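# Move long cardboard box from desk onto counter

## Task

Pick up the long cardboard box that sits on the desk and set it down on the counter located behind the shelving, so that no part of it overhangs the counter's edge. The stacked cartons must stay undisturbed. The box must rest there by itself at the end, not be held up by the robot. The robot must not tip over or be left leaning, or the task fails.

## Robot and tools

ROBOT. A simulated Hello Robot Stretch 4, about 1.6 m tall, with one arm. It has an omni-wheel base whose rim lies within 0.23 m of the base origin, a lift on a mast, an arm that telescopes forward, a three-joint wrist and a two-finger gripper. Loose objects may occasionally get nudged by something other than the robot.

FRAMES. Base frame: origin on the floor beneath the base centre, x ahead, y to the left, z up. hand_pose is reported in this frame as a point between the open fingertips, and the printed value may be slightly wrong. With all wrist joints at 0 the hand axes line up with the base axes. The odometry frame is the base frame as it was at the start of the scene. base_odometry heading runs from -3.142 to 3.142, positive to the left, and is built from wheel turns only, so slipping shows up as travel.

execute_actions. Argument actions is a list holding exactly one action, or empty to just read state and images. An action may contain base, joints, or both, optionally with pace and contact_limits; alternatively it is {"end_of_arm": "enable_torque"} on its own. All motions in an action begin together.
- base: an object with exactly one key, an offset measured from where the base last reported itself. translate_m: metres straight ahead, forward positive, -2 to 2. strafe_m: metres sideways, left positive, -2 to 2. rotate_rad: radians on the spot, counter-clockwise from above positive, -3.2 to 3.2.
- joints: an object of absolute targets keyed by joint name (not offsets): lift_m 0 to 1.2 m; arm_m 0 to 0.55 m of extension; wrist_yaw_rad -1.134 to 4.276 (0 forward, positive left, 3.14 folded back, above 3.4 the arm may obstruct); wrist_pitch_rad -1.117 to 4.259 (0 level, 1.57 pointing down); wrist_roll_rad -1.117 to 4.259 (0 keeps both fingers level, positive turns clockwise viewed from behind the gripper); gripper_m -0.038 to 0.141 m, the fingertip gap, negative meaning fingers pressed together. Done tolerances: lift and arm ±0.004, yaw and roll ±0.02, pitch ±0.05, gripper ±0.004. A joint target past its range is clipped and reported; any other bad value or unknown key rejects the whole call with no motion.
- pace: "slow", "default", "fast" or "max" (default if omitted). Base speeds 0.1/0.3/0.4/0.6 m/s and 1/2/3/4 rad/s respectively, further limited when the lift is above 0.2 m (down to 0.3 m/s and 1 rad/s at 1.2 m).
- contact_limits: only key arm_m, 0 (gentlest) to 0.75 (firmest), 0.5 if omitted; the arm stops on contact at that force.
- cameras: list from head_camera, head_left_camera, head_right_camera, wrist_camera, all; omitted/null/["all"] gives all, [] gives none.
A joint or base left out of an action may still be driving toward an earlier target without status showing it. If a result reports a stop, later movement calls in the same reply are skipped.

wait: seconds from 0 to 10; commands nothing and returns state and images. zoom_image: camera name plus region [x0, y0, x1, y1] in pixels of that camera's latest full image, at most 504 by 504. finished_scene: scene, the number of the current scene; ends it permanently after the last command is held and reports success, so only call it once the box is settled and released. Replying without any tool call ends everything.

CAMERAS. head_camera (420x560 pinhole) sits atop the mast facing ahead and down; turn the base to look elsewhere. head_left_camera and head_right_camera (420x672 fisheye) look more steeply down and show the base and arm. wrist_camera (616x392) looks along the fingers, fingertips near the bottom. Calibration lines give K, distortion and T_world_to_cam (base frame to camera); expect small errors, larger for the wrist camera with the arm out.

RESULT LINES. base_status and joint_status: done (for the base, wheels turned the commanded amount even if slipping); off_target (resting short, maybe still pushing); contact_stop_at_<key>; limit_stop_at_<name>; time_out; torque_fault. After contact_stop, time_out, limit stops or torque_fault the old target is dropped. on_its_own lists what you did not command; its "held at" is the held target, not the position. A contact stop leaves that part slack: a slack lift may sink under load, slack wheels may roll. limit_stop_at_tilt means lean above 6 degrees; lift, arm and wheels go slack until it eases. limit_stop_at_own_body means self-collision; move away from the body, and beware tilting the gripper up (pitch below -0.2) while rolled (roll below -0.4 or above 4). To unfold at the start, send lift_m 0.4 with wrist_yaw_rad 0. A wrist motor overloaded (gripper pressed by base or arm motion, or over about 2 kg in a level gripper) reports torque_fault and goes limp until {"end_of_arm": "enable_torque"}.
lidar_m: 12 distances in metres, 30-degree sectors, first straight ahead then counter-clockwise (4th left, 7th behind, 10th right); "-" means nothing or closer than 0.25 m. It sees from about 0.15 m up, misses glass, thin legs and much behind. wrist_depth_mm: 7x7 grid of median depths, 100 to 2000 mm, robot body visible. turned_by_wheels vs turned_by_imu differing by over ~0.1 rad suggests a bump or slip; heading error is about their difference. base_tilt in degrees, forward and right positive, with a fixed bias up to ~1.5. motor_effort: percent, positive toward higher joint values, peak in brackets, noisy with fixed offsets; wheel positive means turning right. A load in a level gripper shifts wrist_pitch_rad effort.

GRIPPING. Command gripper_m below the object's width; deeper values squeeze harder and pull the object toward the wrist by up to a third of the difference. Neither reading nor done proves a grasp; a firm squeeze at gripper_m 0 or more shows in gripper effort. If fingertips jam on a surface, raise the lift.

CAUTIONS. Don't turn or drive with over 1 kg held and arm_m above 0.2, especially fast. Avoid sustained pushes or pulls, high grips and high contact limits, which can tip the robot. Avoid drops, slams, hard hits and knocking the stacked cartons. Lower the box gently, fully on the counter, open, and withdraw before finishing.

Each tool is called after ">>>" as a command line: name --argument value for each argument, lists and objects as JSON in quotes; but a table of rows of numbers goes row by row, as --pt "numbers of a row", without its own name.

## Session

>>> execute_actions --actions '[]'

Scene clock: 0.00 s.
base_odometry: x=+0.000 y=+0.000 heading=+0.000 (m, m, rad; odometry frame)
turned_by_wheels: +0.000 (rad since the last result)
turned_by_imu: +0.000 (rad since the last result)
base_tilt: forward=+0.1 right=-0.4 (deg)
lidar_m: 1.32 2.48 1.22 0.78 0.69 1.48 0.97 0.83 0.87 1.05 1.09 1.11
base_status: not commanded
joint_positions: lift_m=+0.172 arm_m=+0.000 wrist_yaw_rad=+3.092 wrist_pitch_rad=+0.018 wrist_roll_rad=-0.020 gripper_m=+0.057
joint_status: not commanded
motor_effort: lift_m=+18 arm_m=+0 wrist_yaw_rad=-1 wrist_pitch_rad=-6 wrist_roll_rad=+1 gripper_m=-4 wheel_0=+0 wheel_1=+0 wheel_2=+0 (%)
hand_pose: x=-0.1125 y=+0.1017 z=+0.3452 quat_wxyz=(+0.025, -0.009, -0.010, +1.000) (m; base frame)
wrist_depth_mm: - - 145 1308 1661 1618 1366 / - 111 145 1336 1708 1576 1366 / - 122 151 1336 1756 1537 1308 / 144 144 287 1397 1708 1499 1308 / 842 960 1118 1430 1708 1464 1281 / 842 946 201 1336 220 1430 1281 / 715 759 854 113 917 1160 1182
pictures: head_camera, head_left_camera, head_right_camera, wrist_camera
camera_calibration (this result's frames):
wrist_camera: T_world_to_cam=[[0.0150049, 0.986748, 0.161565, -0.153183], [-0.0120811, 0.16175, -0.986758, 0.389952], [-0.999814, 0.0128543, 0.0143481, 0.10318], [0, 0, 0, 1]] pos_world=[0.11017, 0.0867523, 0.408057]
Images, in order (width x height): head_camera 420x560, head_left_camera 420x672, head_right_camera 420x672, wrist_camera 616x392.

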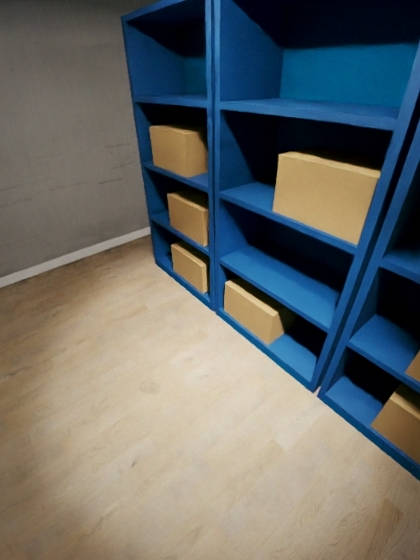

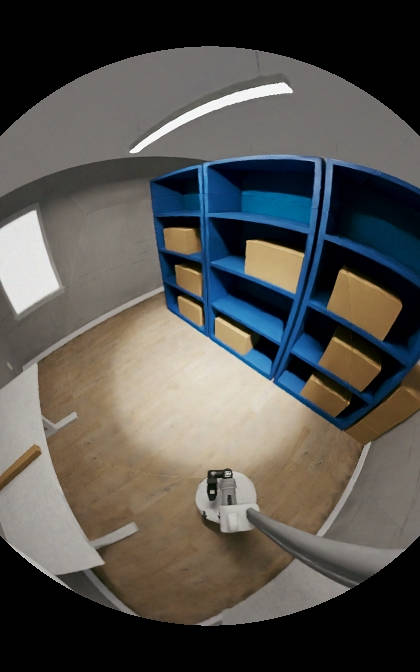

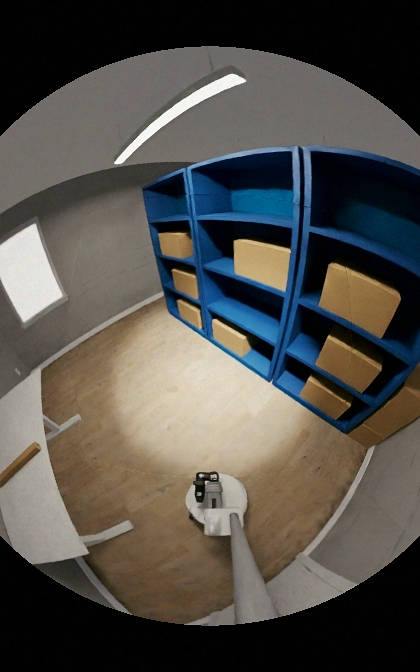

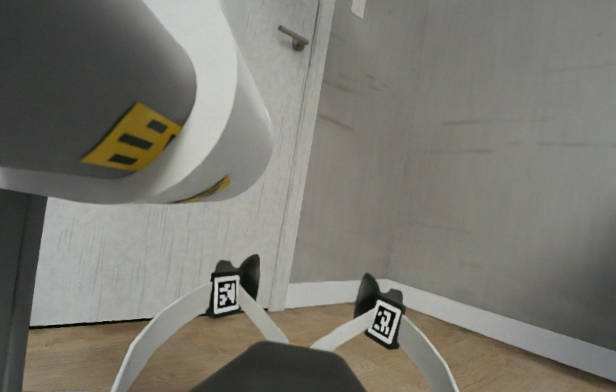

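>>> execute_actions --actions '[{"base":{"rotate_rad":2.28},"joints":{"lift_m":1.0,"wrist_yaw_rad":0}}]' --cameras '[]'

>>> execute_actions --actions '[{"base":{"strafe_m":-0.7},"joints":{"wrist_pitch_rad":1.57,"gripper_m":0.14,"arm_m":0.5}}]'

Scene clock: 7.87 s.
base_odometry: x=+0.000 y=+0.000 heading=+2.280 (m, m, rad; odometry frame)
turned_by_wheels: +2.280 (rad since the last result)
turned_by_imu: +2.269 (rad since the last result)
base_tilt: forward=+0.1 right=-0.4 (deg)
lidar_m: 0.68 1.28 0.91 0.83 0.89 1.16 1.10 1.15 1.53 2.86 1.00 0.72
base_status: done
joint_positions: lift_m=+1.000 arm_m=+0.000 wrist_yaw_rad=+0.000 wrist_pitch_rad=+0.018 wrist_roll_rad=-0.020 gripper_m=+0.057
joint_status: all done
motor_effort: lift_m=+23(24) arm_m=+0(0) wrist_yaw_rad=-2(7) wrist_pitch_rad=-6(8) wrist_roll_rad=+0(0) gripper_m=-4(5) wheel_0=-1(5) wheel_1=+0(5) wheel_2=-1(9) (%)
hand_pose: x=+0.4598 y=-0.0873 z=+1.1725 quat_wxyz=(+1.000, -0.010, +0.009, +0.000) (m; base frame)
wrist_depth_mm: 1205 1281 1336 1308 1281 1255 1281 / 1229 1336 1308 1308 1281 1255 1255 / 1308 1336 1281 1281 1281 1255 1255 / 1308 1308 1281 1281 1308 1281 1255 / 1308 1281 1308 1308 1281 1281 1255 / 1308 1308 200 1308 220 1281 1281 / 1308 1308 1281 113 1138 1255 1255
pictures: none
No camera images: the call's "cameras" was empty. Leave "cameras" out to get every camera's image.

Scene clock: 11.53 s.
base_odometry: x=+0.531 y=+0.456 heading=+2.280 (m, m, rad; odometry frame)
turned_by_wheels: +0.000 (rad since the last result)
turned_by_imu: +0.001 (rad since the last result)
base_tilt: forward=+0.1 right=-0.3 (deg)
lidar_m: 0.68 0.76 1.61 1.53 1.59 1.14 1.09 1.12 1.51 2.16 1.01 0.76
base_status: done
joint_positions: lift_m=+1.000 arm_m=+0.499 wrist_yaw_rad=+0.000 wrist_pitch_rad=+1.570 wrist_roll_rad=-0.020 gripper_m=+0.140
joint_status: all done
motor_effort: lift_m=+22(23) arm_m=+8(7) wrist_yaw_rad=-1(2) wrist_pitch_rad=+0(4) wrist_roll_rad=+0(0) gripper_m=-1(2) wheel_0=-1(5) wheel_1=+0(6) wheel_2=+0(0) (%)
hand_pose: x=+0.6698 y=-0.0874 z=+0.8894 quat_wxyz=(+0.707, -0.007, +0.707, +0.007) (m; base frame)
wrist_depth_mm: 415 410 407 355 399 399 394 / 413 410 404 349 399 394 392 / 410 407 402 351 399 394 392 / 1182 407 402 397 397 392 389 / 1160 1138 1118 1138 1118 392 387 / 1138 1160 1138 1138 1118 1118 1118 / 1138 1138 1138 113 1118 1098 1098
pictures: head_camera, head_left_camera, head_right_camera, wrist_camera
camera_calibration (this result's frames):
wrist_camera: T_world_to_cam=[[0.162397, -0.986239, -0.0309898, -0.166212], [-0.986157, -0.161157, -0.0390197, 0.748254], [0.0334885, 0.0368974, -0.998758, 1.09099], [0, 0, 0, 1]] pos_world=[0.728353, -0.0835932, 1.11368]
Images, in order (width x height): head_camera 420x560, head_left_camera 420x672, head_right_camera 420x672, wrist_camera 616x392.

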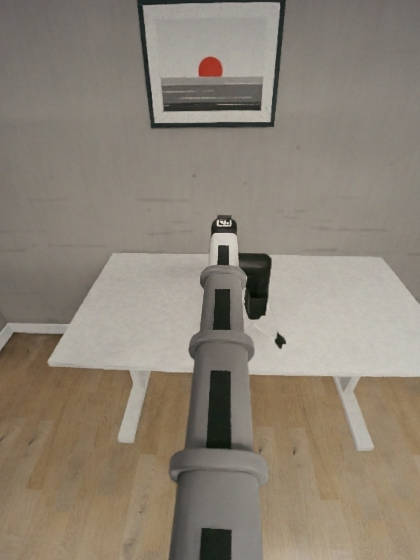

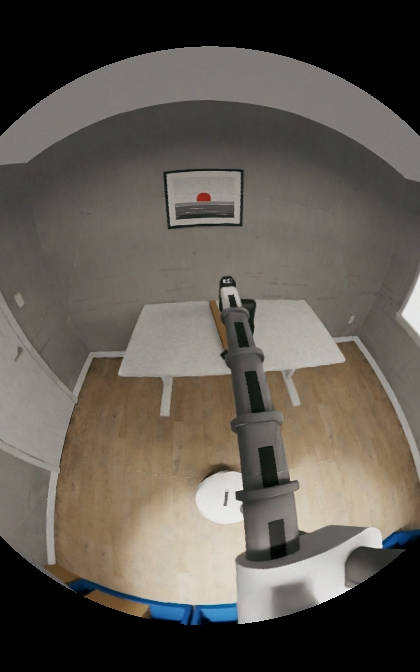

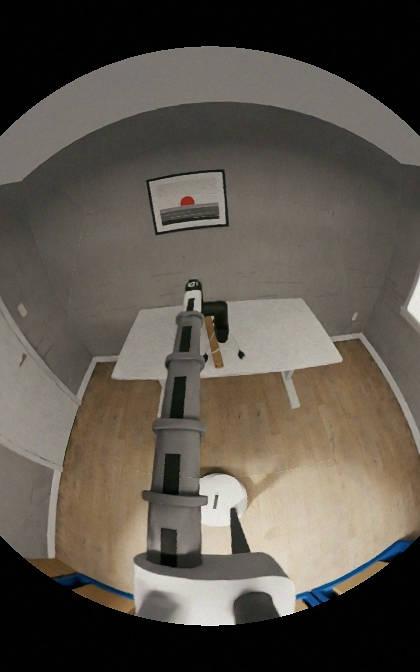

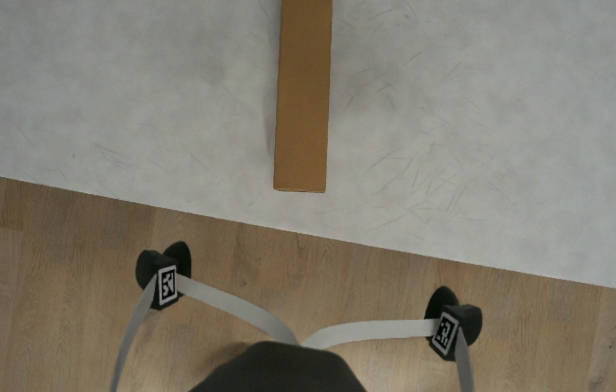

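>>> execute_actions --actions '[{"base":{"translate_m":0.37},"joints":{"wrist_roll_rad":-0.15,"arm_m":0.515,"lift_m":0.94}}]' --cameras '[]'

>>> execute_actions --actions '[{"base":{"strafe_m":0.065}}]' --cameras '[]'

>>> execute_actions --actions '[{"joints":{"lift_m":0.865}}]'

Scene clock: 20.30 s.
base_odometry: x=+0.290 y=+0.737 heading=+2.280 (m, m, rad; odometry frame)
turned_by_wheels: +0.000 (rad since the last result)
turned_by_imu: +0.002 (rad since the last result)
base_tilt: forward=+0.1 right=-0.3 (deg)
lidar_m: 0.31 0.34 0.45 1.54 1.60 1.53 1.46 1.53 2.08 2.13 0.46 0.33
base_status: done
joint_positions: lift_m=+0.940 arm_m=+0.514 wrist_yaw_rad=+0.000 wrist_pitch_rad=+1.570 wrist_roll_rad=-0.150 gripper_m=+0.140
joint_status: all done
motor_effort: lift_m=+14(20) arm_m=+7(7) wrist_yaw_rad=-1(1) wrist_pitch_rad=+1(0) wrist_roll_rad=+0(5) gripper_m=-1(0) wheel_0=+0(4) wheel_1=+1(2) wheel_2=+1(7) (%)
hand_pose: x=+0.6848 y=-0.0874 z=+0.8301 quat_wxyz=(+0.705, -0.053, +0.705, +0.053) (m; base frame)
wrist_depth_mm: 351 349 345 342 342 336 336 / 349 345 343 340 340 336 334 / 347 345 291 338 338 334 334 / 345 343 289 336 336 334 332 / 343 343 289 336 334 332 330 / 343 340 286 334 332 330 329 / 342 338 286 113 332 329 327
pictures: none
No camera images: the call's "cameras" was empty. Leave "cameras" out to get every camera's image.

Scene clock: 21.53 s.
base_odometry: x=+0.241 y=+0.694 heading=+2.280 (m, m, rad; odometry frame)
turned_by_wheels: +0.000 (rad since the last result)
turned_by_imu: +0.000 (rad since the last result)
base_tilt: forward=+0.1 right=-0.4 (deg)
lidar_m: 0.31 0.33 0.45 1.48 1.54 1.54 1.46 1.52 2.06 2.19 0.47 0.33
base_status: done
joint_positions: lift_m=+0.940 arm_m=+0.514 wrist_yaw_rad=+0.000 wrist_pitch_rad=+1.570 wrist_roll_rad=-0.150 gripper_m=+0.140
joint_status: not commanded
motor_effort: lift_m=+14(14) arm_m=+7(7) wrist_yaw_rad=-1(1) wrist_pitch_rad=-2(2) wrist_roll_rad=+0(0) gripper_m=-1(1) wheel_0=+0(8) wheel_1=-1(8) wheel_2=+0(1) (%)
hand_pose: x=+0.6848 y=-0.0874 z=+0.8301 quat_wxyz=(+0.705, -0.053, +0.705, +0.053) (m; base frame)
wrist_depth_mm: 351 347 345 343 338 338 334 / 349 345 343 290 338 336 334 / 347 343 342 290 338 334 332 / 345 343 342 287 336 334 330 / 343 342 340 287 336 332 329 / 343 340 336 285 332 329 329 / 340 338 338 113 332 329 327
pictures: none
No camera images: the call's "cameras" was empty. Leave "cameras" out to get every camera's image.

Scene clock: 22.80 s.
base_odometry: x=+0.241 y=+0.694 heading=+2.280 (m, m, rad; odometry frame)
turned_by_wheels: +0.000 (rad since the last result)
turned_by_imu: +0.000 (rad since the last result)
base_tilt: forward=+0.2 right=-0.4 (deg)
lidar_m: 0.30 0.33 0.45 1.48 1.54 1.53 1.45 1.52 2.05 2.20 0.46 0.33
base_status: not commanded
joint_positions: lift_m=+0.865 arm_m=+0.514 wrist_yaw_rad=+0.000 wrist_pitch_rad=+1.570 wrist_roll_rad=-0.150 gripper_m=+0.140
joint_status: all done
motor_effort: lift_m=+13(13) arm_m=+7(8) wrist_yaw_rad=-1(1) wrist_pitch_rad=-1(0) wrist_roll_rad=+0(0) gripper_m=+0(1) wheel_0=+0(0) wheel_1=-1(1) wheel_2=+0(0) (%)
hand_pose: x=+0.6848 y=-0.0874 z=+0.7551 quat_wxyz=(+0.705, -0.053, +0.705, +0.053) (m; base frame)
wrist_depth_mm: 272 270 268 215 264 262 260 / 270 270 266 214 262 260 259 / 270 268 265 213 262 259 258 / 268 266 264 212 260 259 257 / 267 265 263 211 259 258 255 / 266 264 262 210 258 256 255 / 265 263 262 113 258 254 254
pictures: head_camera, head_left_camera, head_right_camera, wrist_camera
camera_calibration (this result's frames):
wrist_camera: T_world_to_cam=[[0.288765, -0.9569, -0.0309283, -0.256823], [-0.956981, -0.287533, -0.0388944, 0.726672], [0.0283252, 0.0408292, -0.998765, 0.960229], [0, 0, 0, 1]] pos_world=[0.742374, -0.0760171, 0.979363]
Images, in order (width x height): head_camera 420x560, head_left_camera 420x672, head_right_camera 420x672, wrist_camera 616x392.

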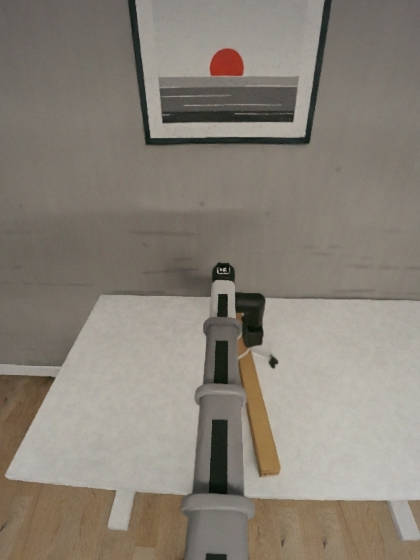

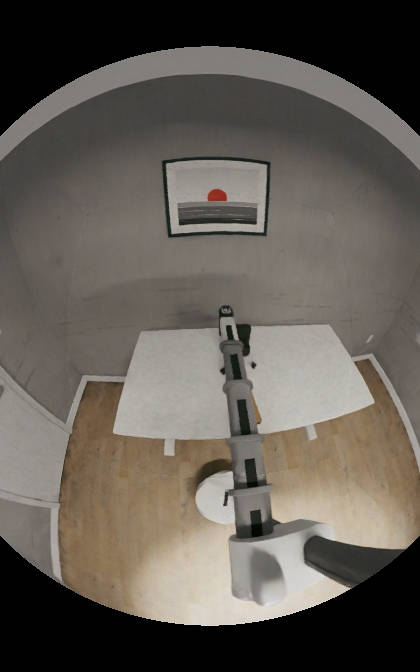

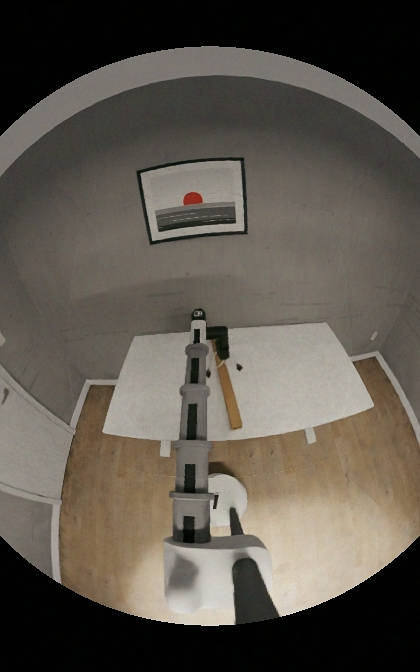

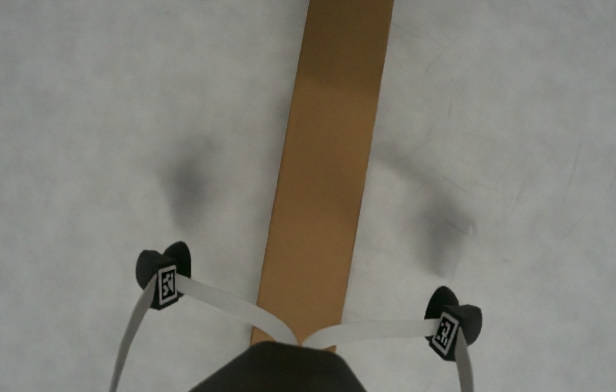

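>>> execute_actions --actions '[{"joints":{"gripper_m":0.0}}]' --cameras '[]'

>>> execute_actions --actions '[{"base":{"translate_m":-0.3},"joints":{"arm_m":0.2,"lift_m":1.0,"wrist_roll_rad":-0.02}}]' --cameras '["wrist_camera"]'

>>> execute_actions --actions '[{"base":{"rotate_rad":-3.155},"pace":"slow"}]' --cameras '[]'

>>> execute_actions --actions '[{"base":{"strafe_m":1.88}}]'

Scene clock: 29.87 s.
base_odometry: x=+0.241 y=+0.694 heading=+2.280 (m, m, rad; odometry frame)
turned_by_wheels: +0.000 (rad since the last result)
turned_by_imu: +0.001 (rad since the last result)
base_tilt: forward=+0.1 right=-0.3 (deg)
lidar_m: 0.30 0.33 0.47 1.49 1.52 1.52 1.45 1.52 2.07 2.19 0.47 0.34
base_status: not commanded
joint_positions: lift_m=+0.865 arm_m=+0.514 wrist_yaw_rad=+0.000 wrist_pitch_rad=+1.570 wrist_roll_rad=-0.150 gripper_m=+0.001
joint_status: all done
motor_effort: lift_m=+14(14) arm_m=+7(7) wrist_yaw_rad=-2(1) wrist_pitch_rad=+0(3) wrist_roll_rad=+0(0) gripper_m=-26(25) wheel_0=+0(0) wheel_1=-1(1) wheel_2=+0(0) (%)
hand_pose: x=+0.6848 y=-0.0874 z=+0.7551 quat_wxyz=(+0.705, -0.053, +0.705, +0.053) (m; base frame)
wrist_depth_mm: 272 270 268 200 200 260 259 / 272 270 266 199 262 260 259 / 270 267 265 199 260 259 258 / 268 267 265 198 260 258 257 / 267 264 263 197 259 257 255 / 266 264 190 195 209 257 254 / 265 263 262 113 256 255 254
pictures: none
No camera images: the call's "cameras" was empty. Leave "cameras" out to get every camera's image.

Scene clock: 32.33 s.
base_odometry: x=+0.436 y=+0.467 heading=+2.280 (m, m, rad; odometry frame)
turned_by_wheels: +0.000 (rad since the last result)
turned_by_imu: +0.000 (rad since the last result)
base_tilt: forward=+0.1 right=-0.3 (deg)
lidar_m: 0.25 0.66 1.54 1.46 1.57 1.23 1.17 1.20 1.64 2.22 0.89 0.25
base_status: done
joint_positions: lift_m=+1.000 arm_m=+0.201 wrist_yaw_rad=+0.000 wrist_pitch_rad=+1.570 wrist_roll_rad=-0.020 gripper_m=+0.001
joint_status: all done
motor_effort: lift_m=+23(24) arm_m=-8(8) wrist_yaw_rad=-2(1) wrist_pitch_rad=-2(0) wrist_roll_rad=+0(4) gripper_m=-25(26) wheel_0=+0(7) wheel_1=+0(4) wheel_2=+0(11) (%)
hand_pose: x=+0.3724 y=-0.0874 z=+0.8893 quat_wxyz=(+0.707, -0.007, +0.707, +0.007) (m; base frame)
wrist_depth_mm: 1182 1160 1160 200 200 399 397 / 1182 1160 1160 199 1138 1138 1078 / 1160 1160 1138 198 1118 1118 1118 / 1182 1160 1160 197 1118 1118 1098 / 1160 1138 1160 196 1138 1118 1118 / 1160 1138 190 196 209 1118 1118 / 1138 1138 904 113 1118 1118 1098
pictures: wrist_camera
camera_calibration (this result's frames):
wrist_camera: T_world_to_cam=[[0.162474, -0.986225, -0.0310313, -0.117906], [-0.986153, -0.161243, -0.0387659, 0.45471], [0.0332283, 0.0369001, -0.998766, 1.10096], [0, 0, 0, 1]] pos_world=[0.430987, -0.0835882, 1.11357]
Images, in order (width x height): wrist_camera 616x392.

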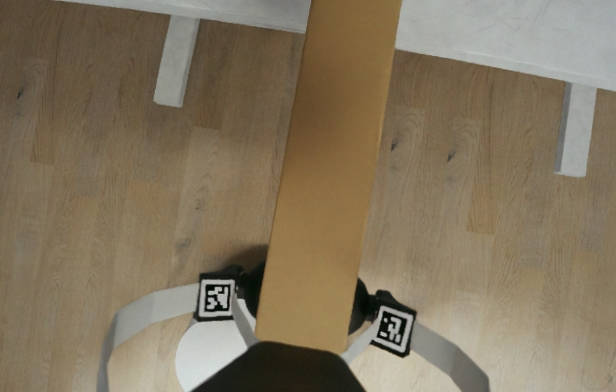

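Scene clock: 36.77 s.
base_odometry: x=+0.436 y=+0.467 heading=-0.874 (m, m, rad; odometry frame)
turned_by_wheels: -3.155 (rad since the last result)
turned_by_imu: -3.137 (rad since the last result)
base_tilt: forward=+0.1 right=-0.3 (deg)
lidar_m: 0.25 1.19 1.62 2.19 0.89 0.65 0.61 0.67 1.55 1.48 1.55 0.25
base_status: done
joint_positions: lift_m=+1.000 arm_m=+0.201 wrist_yaw_rad=+0.000 wrist_pitch_rad=+1.570 wrist_roll_rad=-0.020 gripper_m=+0.001
joint_status: not commanded
motor_effort: lift_m=+23(23) arm_m=-8(8) wrist_yaw_rad=-1(0) wrist_pitch_rad=-1(2) wrist_roll_rad=+1(0) gripper_m=-27(26) wheel_0=+1(4) wheel_1=+2(5) wheel_2=+3(6) (%)
hand_pose: x=+0.3724 y=-0.0874 z=+0.8893 quat_wxyz=(+0.707, -0.007, +0.707, +0.007) (m; base frame)
wrist_depth_mm: 1182 1160 1160 200 199 1138 1118 / 1160 1160 1160 199 1138 1118 1118 / 1160 1160 1160 198 1118 1138 1098 / 1160 1160 1138 198 1138 1138 1098 / 1160 1160 1138 196 1118 1118 1098 / 1160 1138 190 196 209 1098 1118 / 1160 1138 917 113 1118 1098 1098
pictures: none
No camera images: the call's "cameras" was empty. Leave "cameras" out to get every camera's image.

Scene clock: 44.37 s.
base_odometry: x=+1.879 y=+1.673 heading=-0.874 (m, m, rad; odometry frame)
turned_by_wheels: +0.000 (rad since the last result)
turned_by_imu: +0.004 (rad since the last result)
base_tilt: forward=+0.2 right=-0.3 (deg)
lidar_m: 0.25 0.53 0.37 0.34 0.36 0.45 1.30 1.39 1.13 2.44 1.61 0.25
base_status: done
joint_positions: lift_m=+1.000 arm_m=+0.201 wrist_yaw_rad=+0.000 wrist_pitch_rad=+1.570 wrist_roll_rad=-0.020 gripper_m=+0.001
joint_status: not commanded
motor_effort: lift_m=+23(23) arm_m=-8(7) wrist_yaw_rad=+0(0) wrist_pitch_rad=+0(1) wrist_roll_rad=+1(1) gripper_m=-27(27) wheel_0=+0(5) wheel_1=+0(11) wheel_2=+1(1) (%)
hand_pose: x=+0.3724 y=-0.0874 z=+0.8893 quat_wxyz=(+0.707, -0.007, +0.707, +0.007) (m; base frame)
wrist_depth_mm: 574 820 1160 200 200 1138 1138 / 585 842 1160 200 1138 1118 1138 / 609 866 1138 198 1138 1138 1138 / 627 917 1138 198 1118 1118 1118 / 647 960 1160 196 1118 1118 1118 / 661 831 191 196 209 1098 1118 / 691 1060 917 113 1118 1098 1098
pictures: head_camera, head_left_camera, head_right_camera, wrist_camera
camera_calibration (this result's frames):
wrist_camera: T_world_to_cam=[[0.162483, -0.986225, -0.0309867, -0.11796], [-0.986142, -0.161243, -0.0390364, 0.455018], [0.0335023, 0.0369001, -0.998757, 1.10085], [0, 0, 0, 1]] pos_world=[0.430998, -0.0835882, 1.11359]
Images, in order (width x height): head_camera 420x560, head_left_camera 420x672, head_right_camera 420x672, wrist_camera 616x392.

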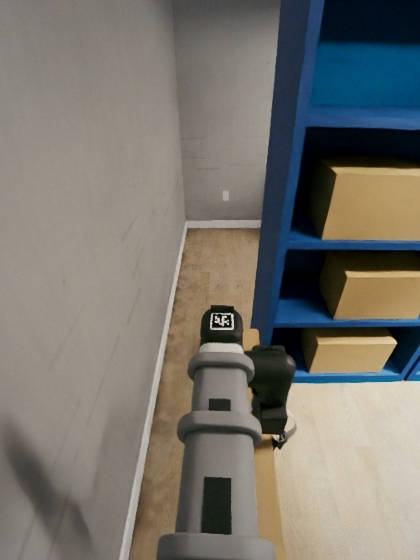

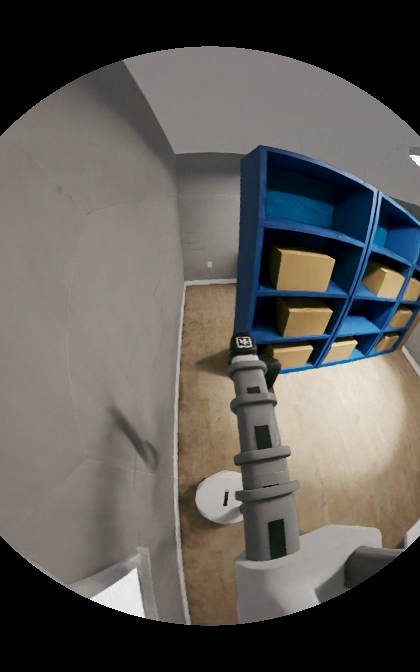

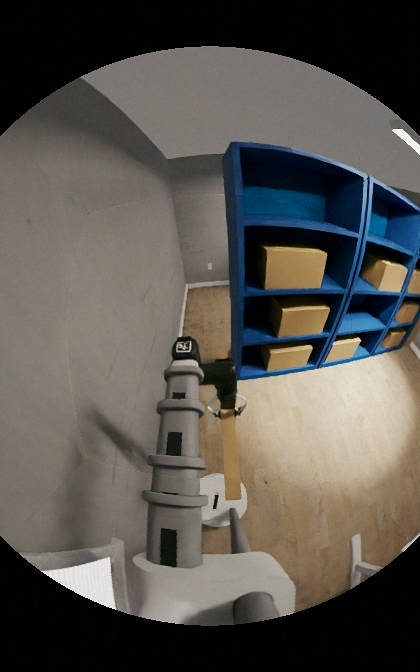

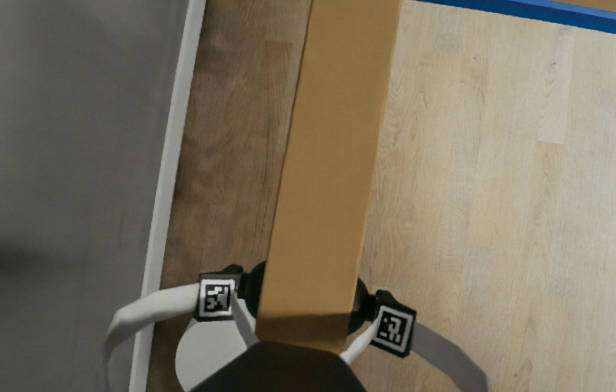

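Heading slightly right maybe.

>>> execute_actions --actions '[{"base":{"translate_m":0.9},"joints":{"lift_m":1.2}}]'

Scene clock: 50.73 s.
base_odometry: x=+2.456 y=+0.982 heading=-0.874 (m, m, rad; odometry frame)
turned_by_wheels: +0.000 (rad since the last result)
turned_by_imu: +0.004 (rad since the last result)
base_tilt: forward=+0.2 right=-0.3 (deg)
lidar_m: 0.28 0.59 0.41 0.38 0.39 0.53 1.26 1.82 2.21 0.91 0.29 0.25
base_status: done
joint_positions: lift_m=+1.200 arm_m=+0.201 wrist_yaw_rad=+0.000 wrist_pitch_rad=+1.570 wrist_roll_rad=-0.020 gripper_m=+0.001
joint_status: all done
motor_effort: lift_m=+23(24) arm_m=-7(8) wrist_yaw_rad=-1(1) wrist_pitch_rad=+2(2) wrist_roll_rad=+1(1) gripper_m=-28(27) wheel_0=+0(6) wheel_1=-1(2) wheel_2=+2(9) (%)
hand_pose: x=+0.3724 y=-0.0874 z=+1.0893 quat_wxyz=(+0.707, -0.007, +0.707, +0.007) (m; base frame)
wrist_depth_mm: 609 854 1366 200 200 338 229 / 627 891 1366 199 500 324 222 / 647 931 1336 198 517 307 216 / 661 976 1366 198 500 291 207 / 691 1025 1366 196 512 278 200 / 699 878 190 196 209 263 191 / 741 1098 1229 113 379 217 185
pictures: head_camera, head_left_camera, head_right_camera, wrist_camera
camera_calibration (this result's frames):
wrist_camera: T_world_to_cam=[[0.162482, -0.986225, -0.0309894, -0.111758], [-0.986143, -0.161243, -0.0390202, 0.4628], [0.0334859, 0.0369001, -0.998758, 1.30063], [0, 0, 0, 1]] pos_world=[0.430993, -0.0835882, 1.31361]
Images, in order (width x height): head_camera 420x560, head_left_camera 420x672, head_right_camera 420x672, wrist_camera 616x392.

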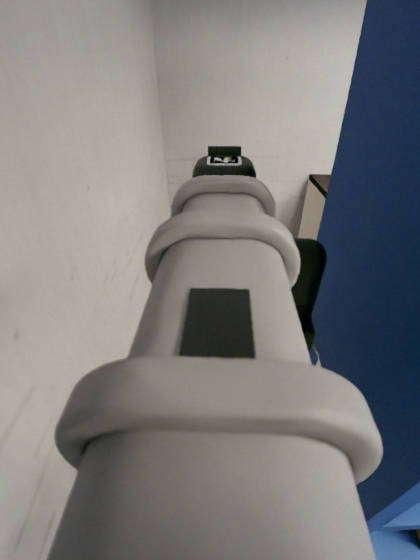

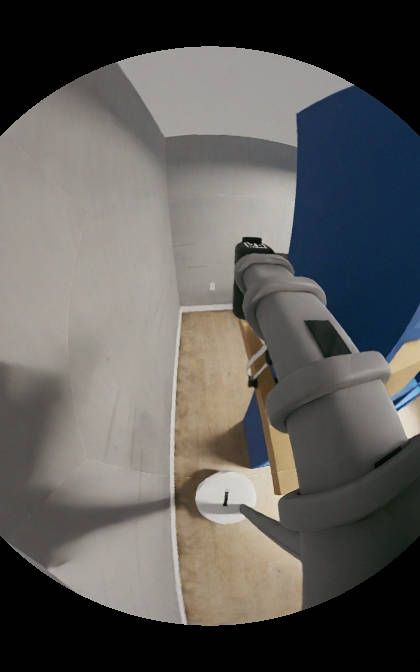

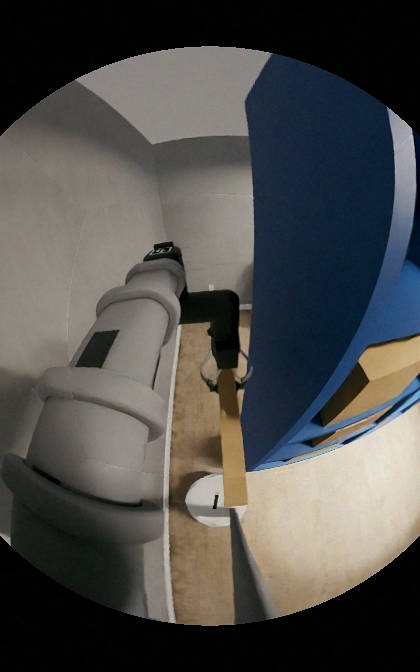

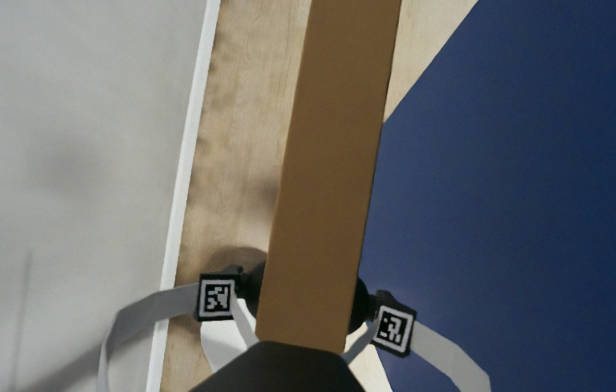

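>>> execute_actions --actions '[{"base":{"strafe_m":0.09}}]' --cameras '[]'

>>> execute_actions --actions '[{"base":{"translate_m":1.35},"joints":{"arm_m":0.25}}]'

Scene clock: 55.30 s.
base_odometry: x=+2.525 y=+1.040 heading=-0.874 (m, m, rad; odometry frame)
turned_by_wheels: +0.000 (rad since the last result)
turned_by_imu: +0.001 (rad since the last result)
base_tilt: forward=+0.1 right=-0.3 (deg)
lidar_m: 0.25 0.44 0.31 0.28 0.29 0.43 1.09 1.87 2.24 0.88 0.37 0.25
base_status: done
joint_positions: lift_m=+1.200 arm_m=+0.201 wrist_yaw_rad=+0.000 wrist_pitch_rad=+1.570 wrist_roll_rad=-0.020 gripper_m=+0.001
joint_status: not commanded
motor_effort: lift_m=+23(23) arm_m=-7(8) wrist_yaw_rad=+0(1) wrist_pitch_rad=+0(2) wrist_roll_rad=+1(1) gripper_m=-27(27) wheel_0=+1(8) wheel_1=-2(11) wheel_2=+0(2) (%)
hand_pose: x=+0.3724 y=-0.0874 z=+1.0893 quat_wxyz=(+0.707, -0.007, +0.707, +0.007) (m; base frame)
wrist_depth_mm: 496 691 1205 200 199 1336 389 / 504 732 1281 200 1336 591 368 / 530 759 1336 198 891 525 357 / 549 798 1366 198 854 500 343 / 554 831 1366 197 878 477 330 / 574 715 190 196 209 449 319 / 597 917 1205 113 1308 370 306
pictures: none
No camera images: the call's "cameras" was empty. Leave "cameras" out to get every camera's image.

Scene clock: 61.30 s.
base_odometry: x=+3.391 y=+0.004 heading=-0.874 (m, m, rad; odometry frame)
turned_by_wheels: +0.000 (rad since the last result)
turned_by_imu: +0.005 (rad since the last result)
base_tilt: forward=+0.2 right=-0.3 (deg)
lidar_m: 0.27 0.52 0.35 0.33 0.35 0.47 1.20 0.73 0.97 1.70 0.85 0.25
base_status: done
joint_positions: lift_m=+1.200 arm_m=+0.249 wrist_yaw_rad=+0.000 wrist_pitch_rad=+1.570 wrist_roll_rad=-0.020 gripper_m=+0.001
joint_status: all done
motor_effort: lift_m=+23(23) arm_m=+7(10) wrist_yaw_rad=-1(0) wrist_pitch_rad=-1(1) wrist_roll_rad=+1(1) gripper_m=-27(28) wheel_0=-1(3) wheel_1=+0(7) wheel_2=+0(9) (%)
hand_pose: x=+0.4198 y=-0.0874 z=+1.0893 quat_wxyz=(+0.707, -0.007, +0.707, +0.007) (m; base frame)
wrist_depth_mm: 544 759 1138 201 200 991 917 / 559 798 1366 200 1255 1308 1098 / 574 831 1366 198 1336 1336 1078 / 603 878 1366 197 1336 1336 1060 / 615 917 1336 196 1336 1336 1078 / 634 788 190 196 209 1336 1336 / 661 1008 1118 113 1308 1308 1308
pictures: head_camera, head_left_camera, head_right_camera, wrist_camera
camera_calibration (this result's frames):
wrist_camera: T_world_to_cam=[[0.162481, -0.986225, -0.030991, -0.119449], [-0.986144, -0.161242, -0.0390108, 0.509487], [0.0334764, 0.0369001, -0.998758, 1.29905], [0, 0, 0, 1]] pos_world=[0.478348, -0.0835882, 1.31361]
Images, in order (width x height): head_camera 420x560, head_left_camera 420x672, head_right_camera 420x672, wrist_camera 616x392.

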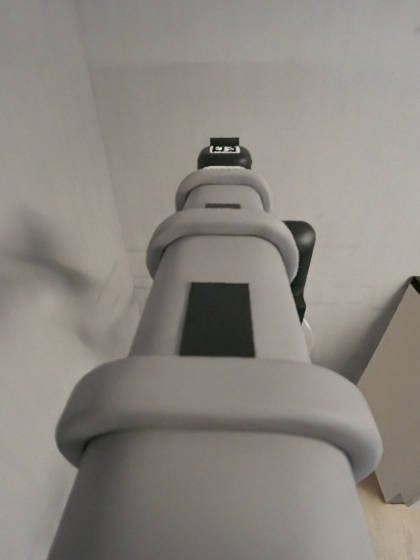

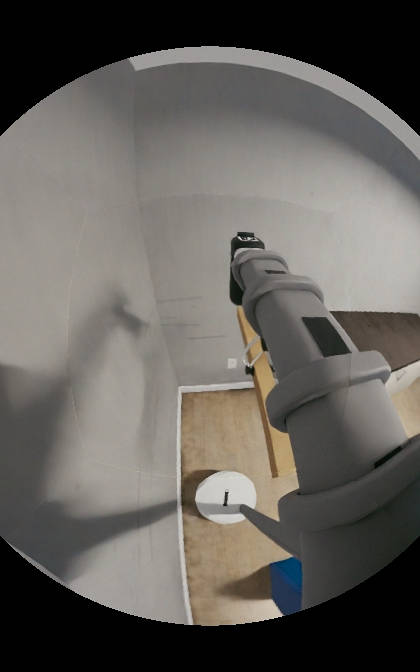

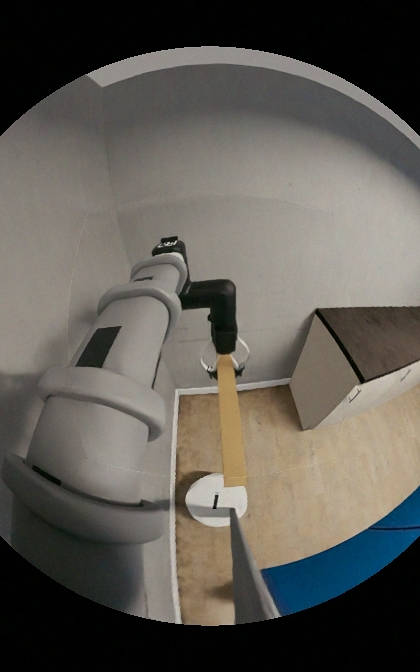

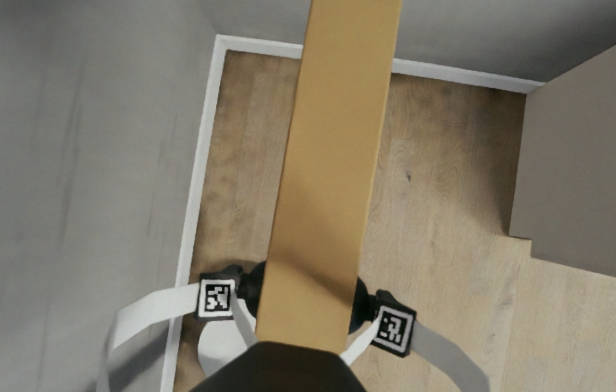

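>>> execute_actions --actions '[{"base":{"strafe_m":-1.2},"joints":{"wrist_roll_rad":1.55,"arm_m":0.44}}]'

Scene clock: 68.83 s.
base_odometry: x=+2.470 y=-0.766 heading=-0.875 (m, m, rad; odometry frame)
turned_by_wheels: +0.000 (rad since the last result)
turned_by_imu: +0.002 (rad since the last result)
base_tilt: forward=+0.2 right=-0.3 (deg)
lidar_m: 0.41 0.42 0.57 1.53 0.97 0.66 0.65 0.67 0.93 2.20 0.62 0.45
base_status: done
joint_positions: lift_m=+1.200 arm_m=+0.439 wrist_yaw_rad=+0.000 wrist_pitch_rad=+1.570 wrist_roll_rad=+1.550 gripper_m=+0.001
joint_status: all done
motor_effort: lift_m=+22(23) arm_m=+7(13) wrist_yaw_rad=-1(0) wrist_pitch_rad=-1(2) wrist_roll_rad=+1(2) gripper_m=-27(26) wheel_0=-2(6) wheel_1=+0(9) wheel_2=+0(1) (%)
hand_pose: x=+0.6098 y=-0.0874 z=+1.0894 quat_wxyz=(+0.505, +0.495, +0.505, -0.494) (m; base frame)
wrist_depth_mm: 427 421 415 200 200 402 1308 / 430 418 415 199 404 402 1281 / 421 418 415 198 404 402 1308 / 421 421 413 197 404 399 1308 / 421 418 410 197 402 399 1098 / 421 413 190 196 210 1098 1060 / 418 415 410 113 399 1098 1281
pictures: head_camera, head_left_camera, head_right_camera, wrist_camera
camera_calibration (this result's frames):
wrist_camera: T_world_to_cam=[[-0.985995, -0.163675, -0.0319968, 0.623042], [-0.162423, 0.985972, -0.0384423, 0.294256], [0.0378399, -0.032707, -0.998748, 1.28398], [0, 0, 0, 1]] pos_world=[0.613525, -0.146157, 1.31362]
Images, in order (width x height): head_camera 420x560, head_left_camera 420x672, head_right_camera 420x672, wrist_camera 616x392.

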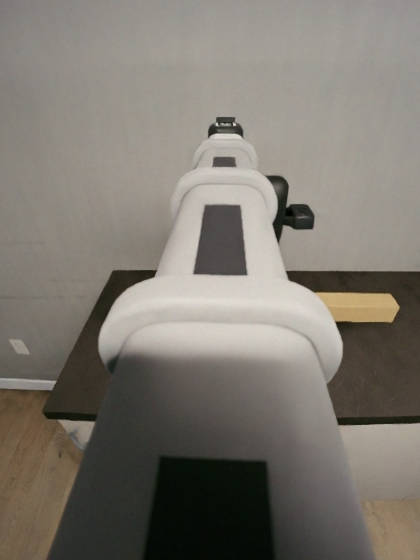

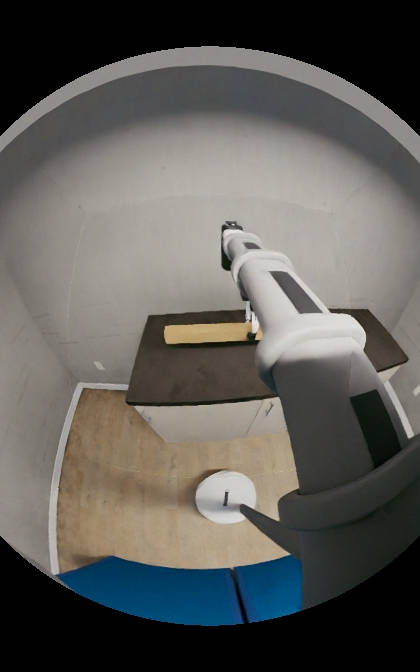

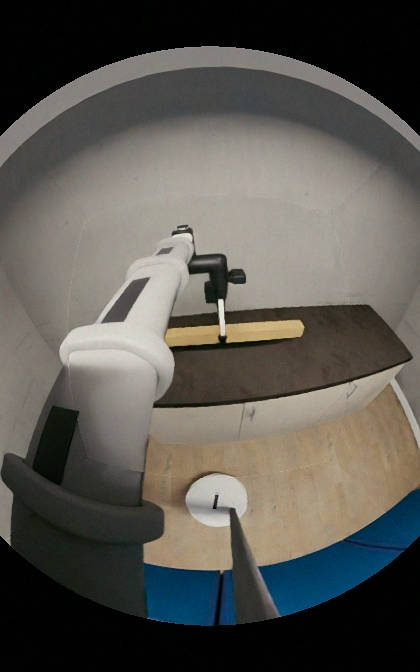

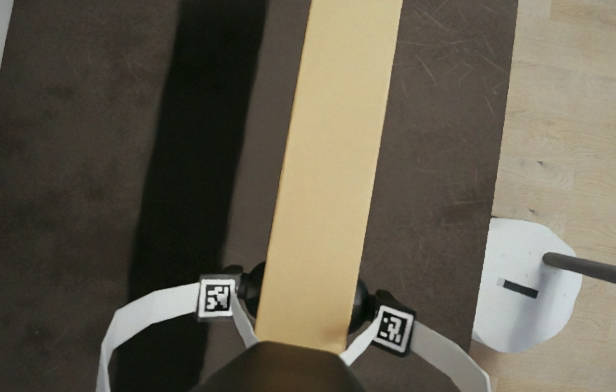

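>>> execute_actions --actions '[{"joints":{"lift_m":1.053,"arm_m":0.5}}]' --cameras '[]'

>>> execute_actions --actions '[{"joints":{"gripper_m":0.1}}]' --cameras '[]'

>>> execute_actions --actions '[{"joints":{"lift_m":1.13}}]' --cameras '["head_left_camera"]'

>>> finished_scene --scene 2

Scene clock: 74.60 s.
base_odometry: x=+2.470 y=-0.766 heading=-0.875 (m, m, rad; odometry frame)
turned_by_wheels: +0.000 (rad since the last result)
turned_by_imu: +0.001 (rad since the last result)
base_tilt: forward=+0.1 right=-0.3 (deg)
lidar_m: 0.41 0.44 0.57 1.53 0.98 0.69 0.64 0.68 0.92 2.20 0.63 0.44
base_status: not commanded
joint_positions: lift_m=+1.053 arm_m=+0.499 wrist_yaw_rad=+0.000 wrist_pitch_rad=+1.570 wrist_roll_rad=+1.550 gripper_m=+0.001
joint_status: all done
motor_effort: lift_m=+14(20) arm_m=+8(7) wrist_yaw_rad=-2(1) wrist_pitch_rad=+2(0) wrist_roll_rad=+2(2) gripper_m=-27(28) wheel_0=-2(2) wheel_1=+0(1) wheel_2=+0(0) (%)
hand_pose: x=+0.6698 y=-0.0874 z=+0.9431 quat_wxyz=(+0.505, +0.495, +0.505, -0.494) (m; base frame)
wrist_depth_mm: 271 268 265 200 200 256 253 / 271 267 264 198 257 256 253 / 270 266 263 198 257 255 252 / 268 266 263 198 256 254 252 / 268 264 262 196 256 254 251 / 267 263 190 196 209 252 250 / 266 263 260 113 254 250 250
pictures: none
No camera images: the call's "cameras" was empty. Leave "cameras" out to get every camera's image.

Scene clock: 76.40 s.
base_odometry: x=+2.470 y=-0.766 heading=-0.875 (m, m, rad; odometry frame)
turned_by_wheels: +0.000 (rad since the last result)
turned_by_imu: +0.000 (rad since the last result)
base_tilt: forward=+0.2 right=-0.3 (deg)
lidar_m: 0.41 0.42 0.58 1.53 0.98 0.70 0.66 0.68 0.91 2.21 0.63 0.45
base_status: not commanded
joint_positions: lift_m=+1.053 arm_m=+0.499 wrist_yaw_rad=+0.000 wrist_pitch_rad=+1.570 wrist_roll_rad=+1.550 gripper_m=+0.100
joint_status: all done
motor_effort: lift_m=+14(14) arm_m=+8(8) wrist_yaw_rad=-2(1) wrist_pitch_rad=-1(1) wrist_roll_rad=+1(1) gripper_m=-2(26) wheel_0=-1(1) wheel_1=+0(1) wheel_2=+0(0) (%)
hand_pose: x=+0.6698 y=-0.0874 z=+0.9431 quat_wxyz=(+0.505, +0.495, +0.505, -0.494) (m; base frame)
wrist_depth_mm: 271 267 265 212 235 256 255 / 270 268 265 211 258 256 253 / 270 266 264 210 256 255 252 / 268 266 263 210 257 254 252 / 268 264 262 209 256 254 252 / 267 265 260 208 217 253 250 / 266 264 260 113 255 251 251
pictures: none
No camera images: the call's "cameras" was empty. Leave "cameras" out to get every camera's image.

Scene clock: 77.70 s.
base_odometry: x=+2.470 y=-0.766 heading=-0.875 (m, m, rad; odometry frame)
turned_by_wheels: +0.000 (rad since the last result)
turned_by_imu: +0.000 (rad since the last result)
base_tilt: forward=+0.1 right=-0.3 (deg)
lidar_m: 0.42 0.43 0.60 1.53 0.99 0.70 0.65 0.68 0.92 2.21 0.61 0.44
base_status: not commanded
joint_positions: lift_m=+1.130 arm_m=+0.499 wrist_yaw_rad=+0.000 wrist_pitch_rad=+1.570 wrist_roll_rad=+1.550 gripper_m=+0.100
joint_status: all done
motor_effort: lift_m=+23(22) arm_m=+7(8) wrist_yaw_rad=-1(1) wrist_pitch_rad=-1(0) wrist_roll_rad=+1(2) gripper_m=-2(2) wheel_0=-1(2) wheel_1=+0(1) wheel_2=+0(0) (%)
hand_pose: x=+0.6698 y=-0.0874 z=+1.0193 quat_wxyz=(+0.505, +0.495, +0.505, -0.494) (m; base frame)
wrist_depth_mm: 353 347 343 338 336 334 330 / 351 347 343 338 334 330 329 / 349 343 342 287 334 330 327 / 347 343 342 286 332 330 327 / 347 343 340 286 330 329 325 / 345 343 338 285 218 329 325 / 345 342 340 113 329 325 325
pictures: head_left_camera
Images, in order (width x height): head_left_camera 420x672.

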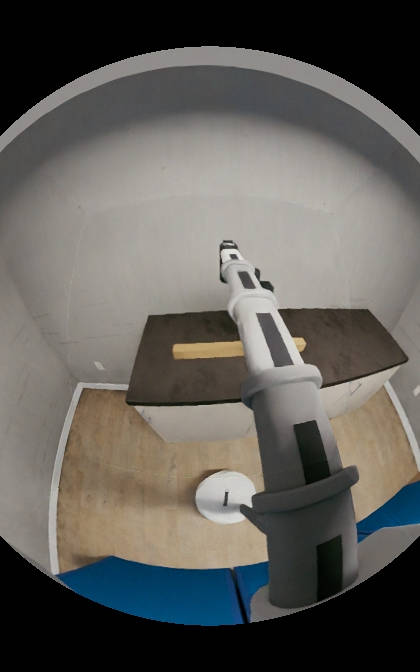

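The scene is finished: the task was done.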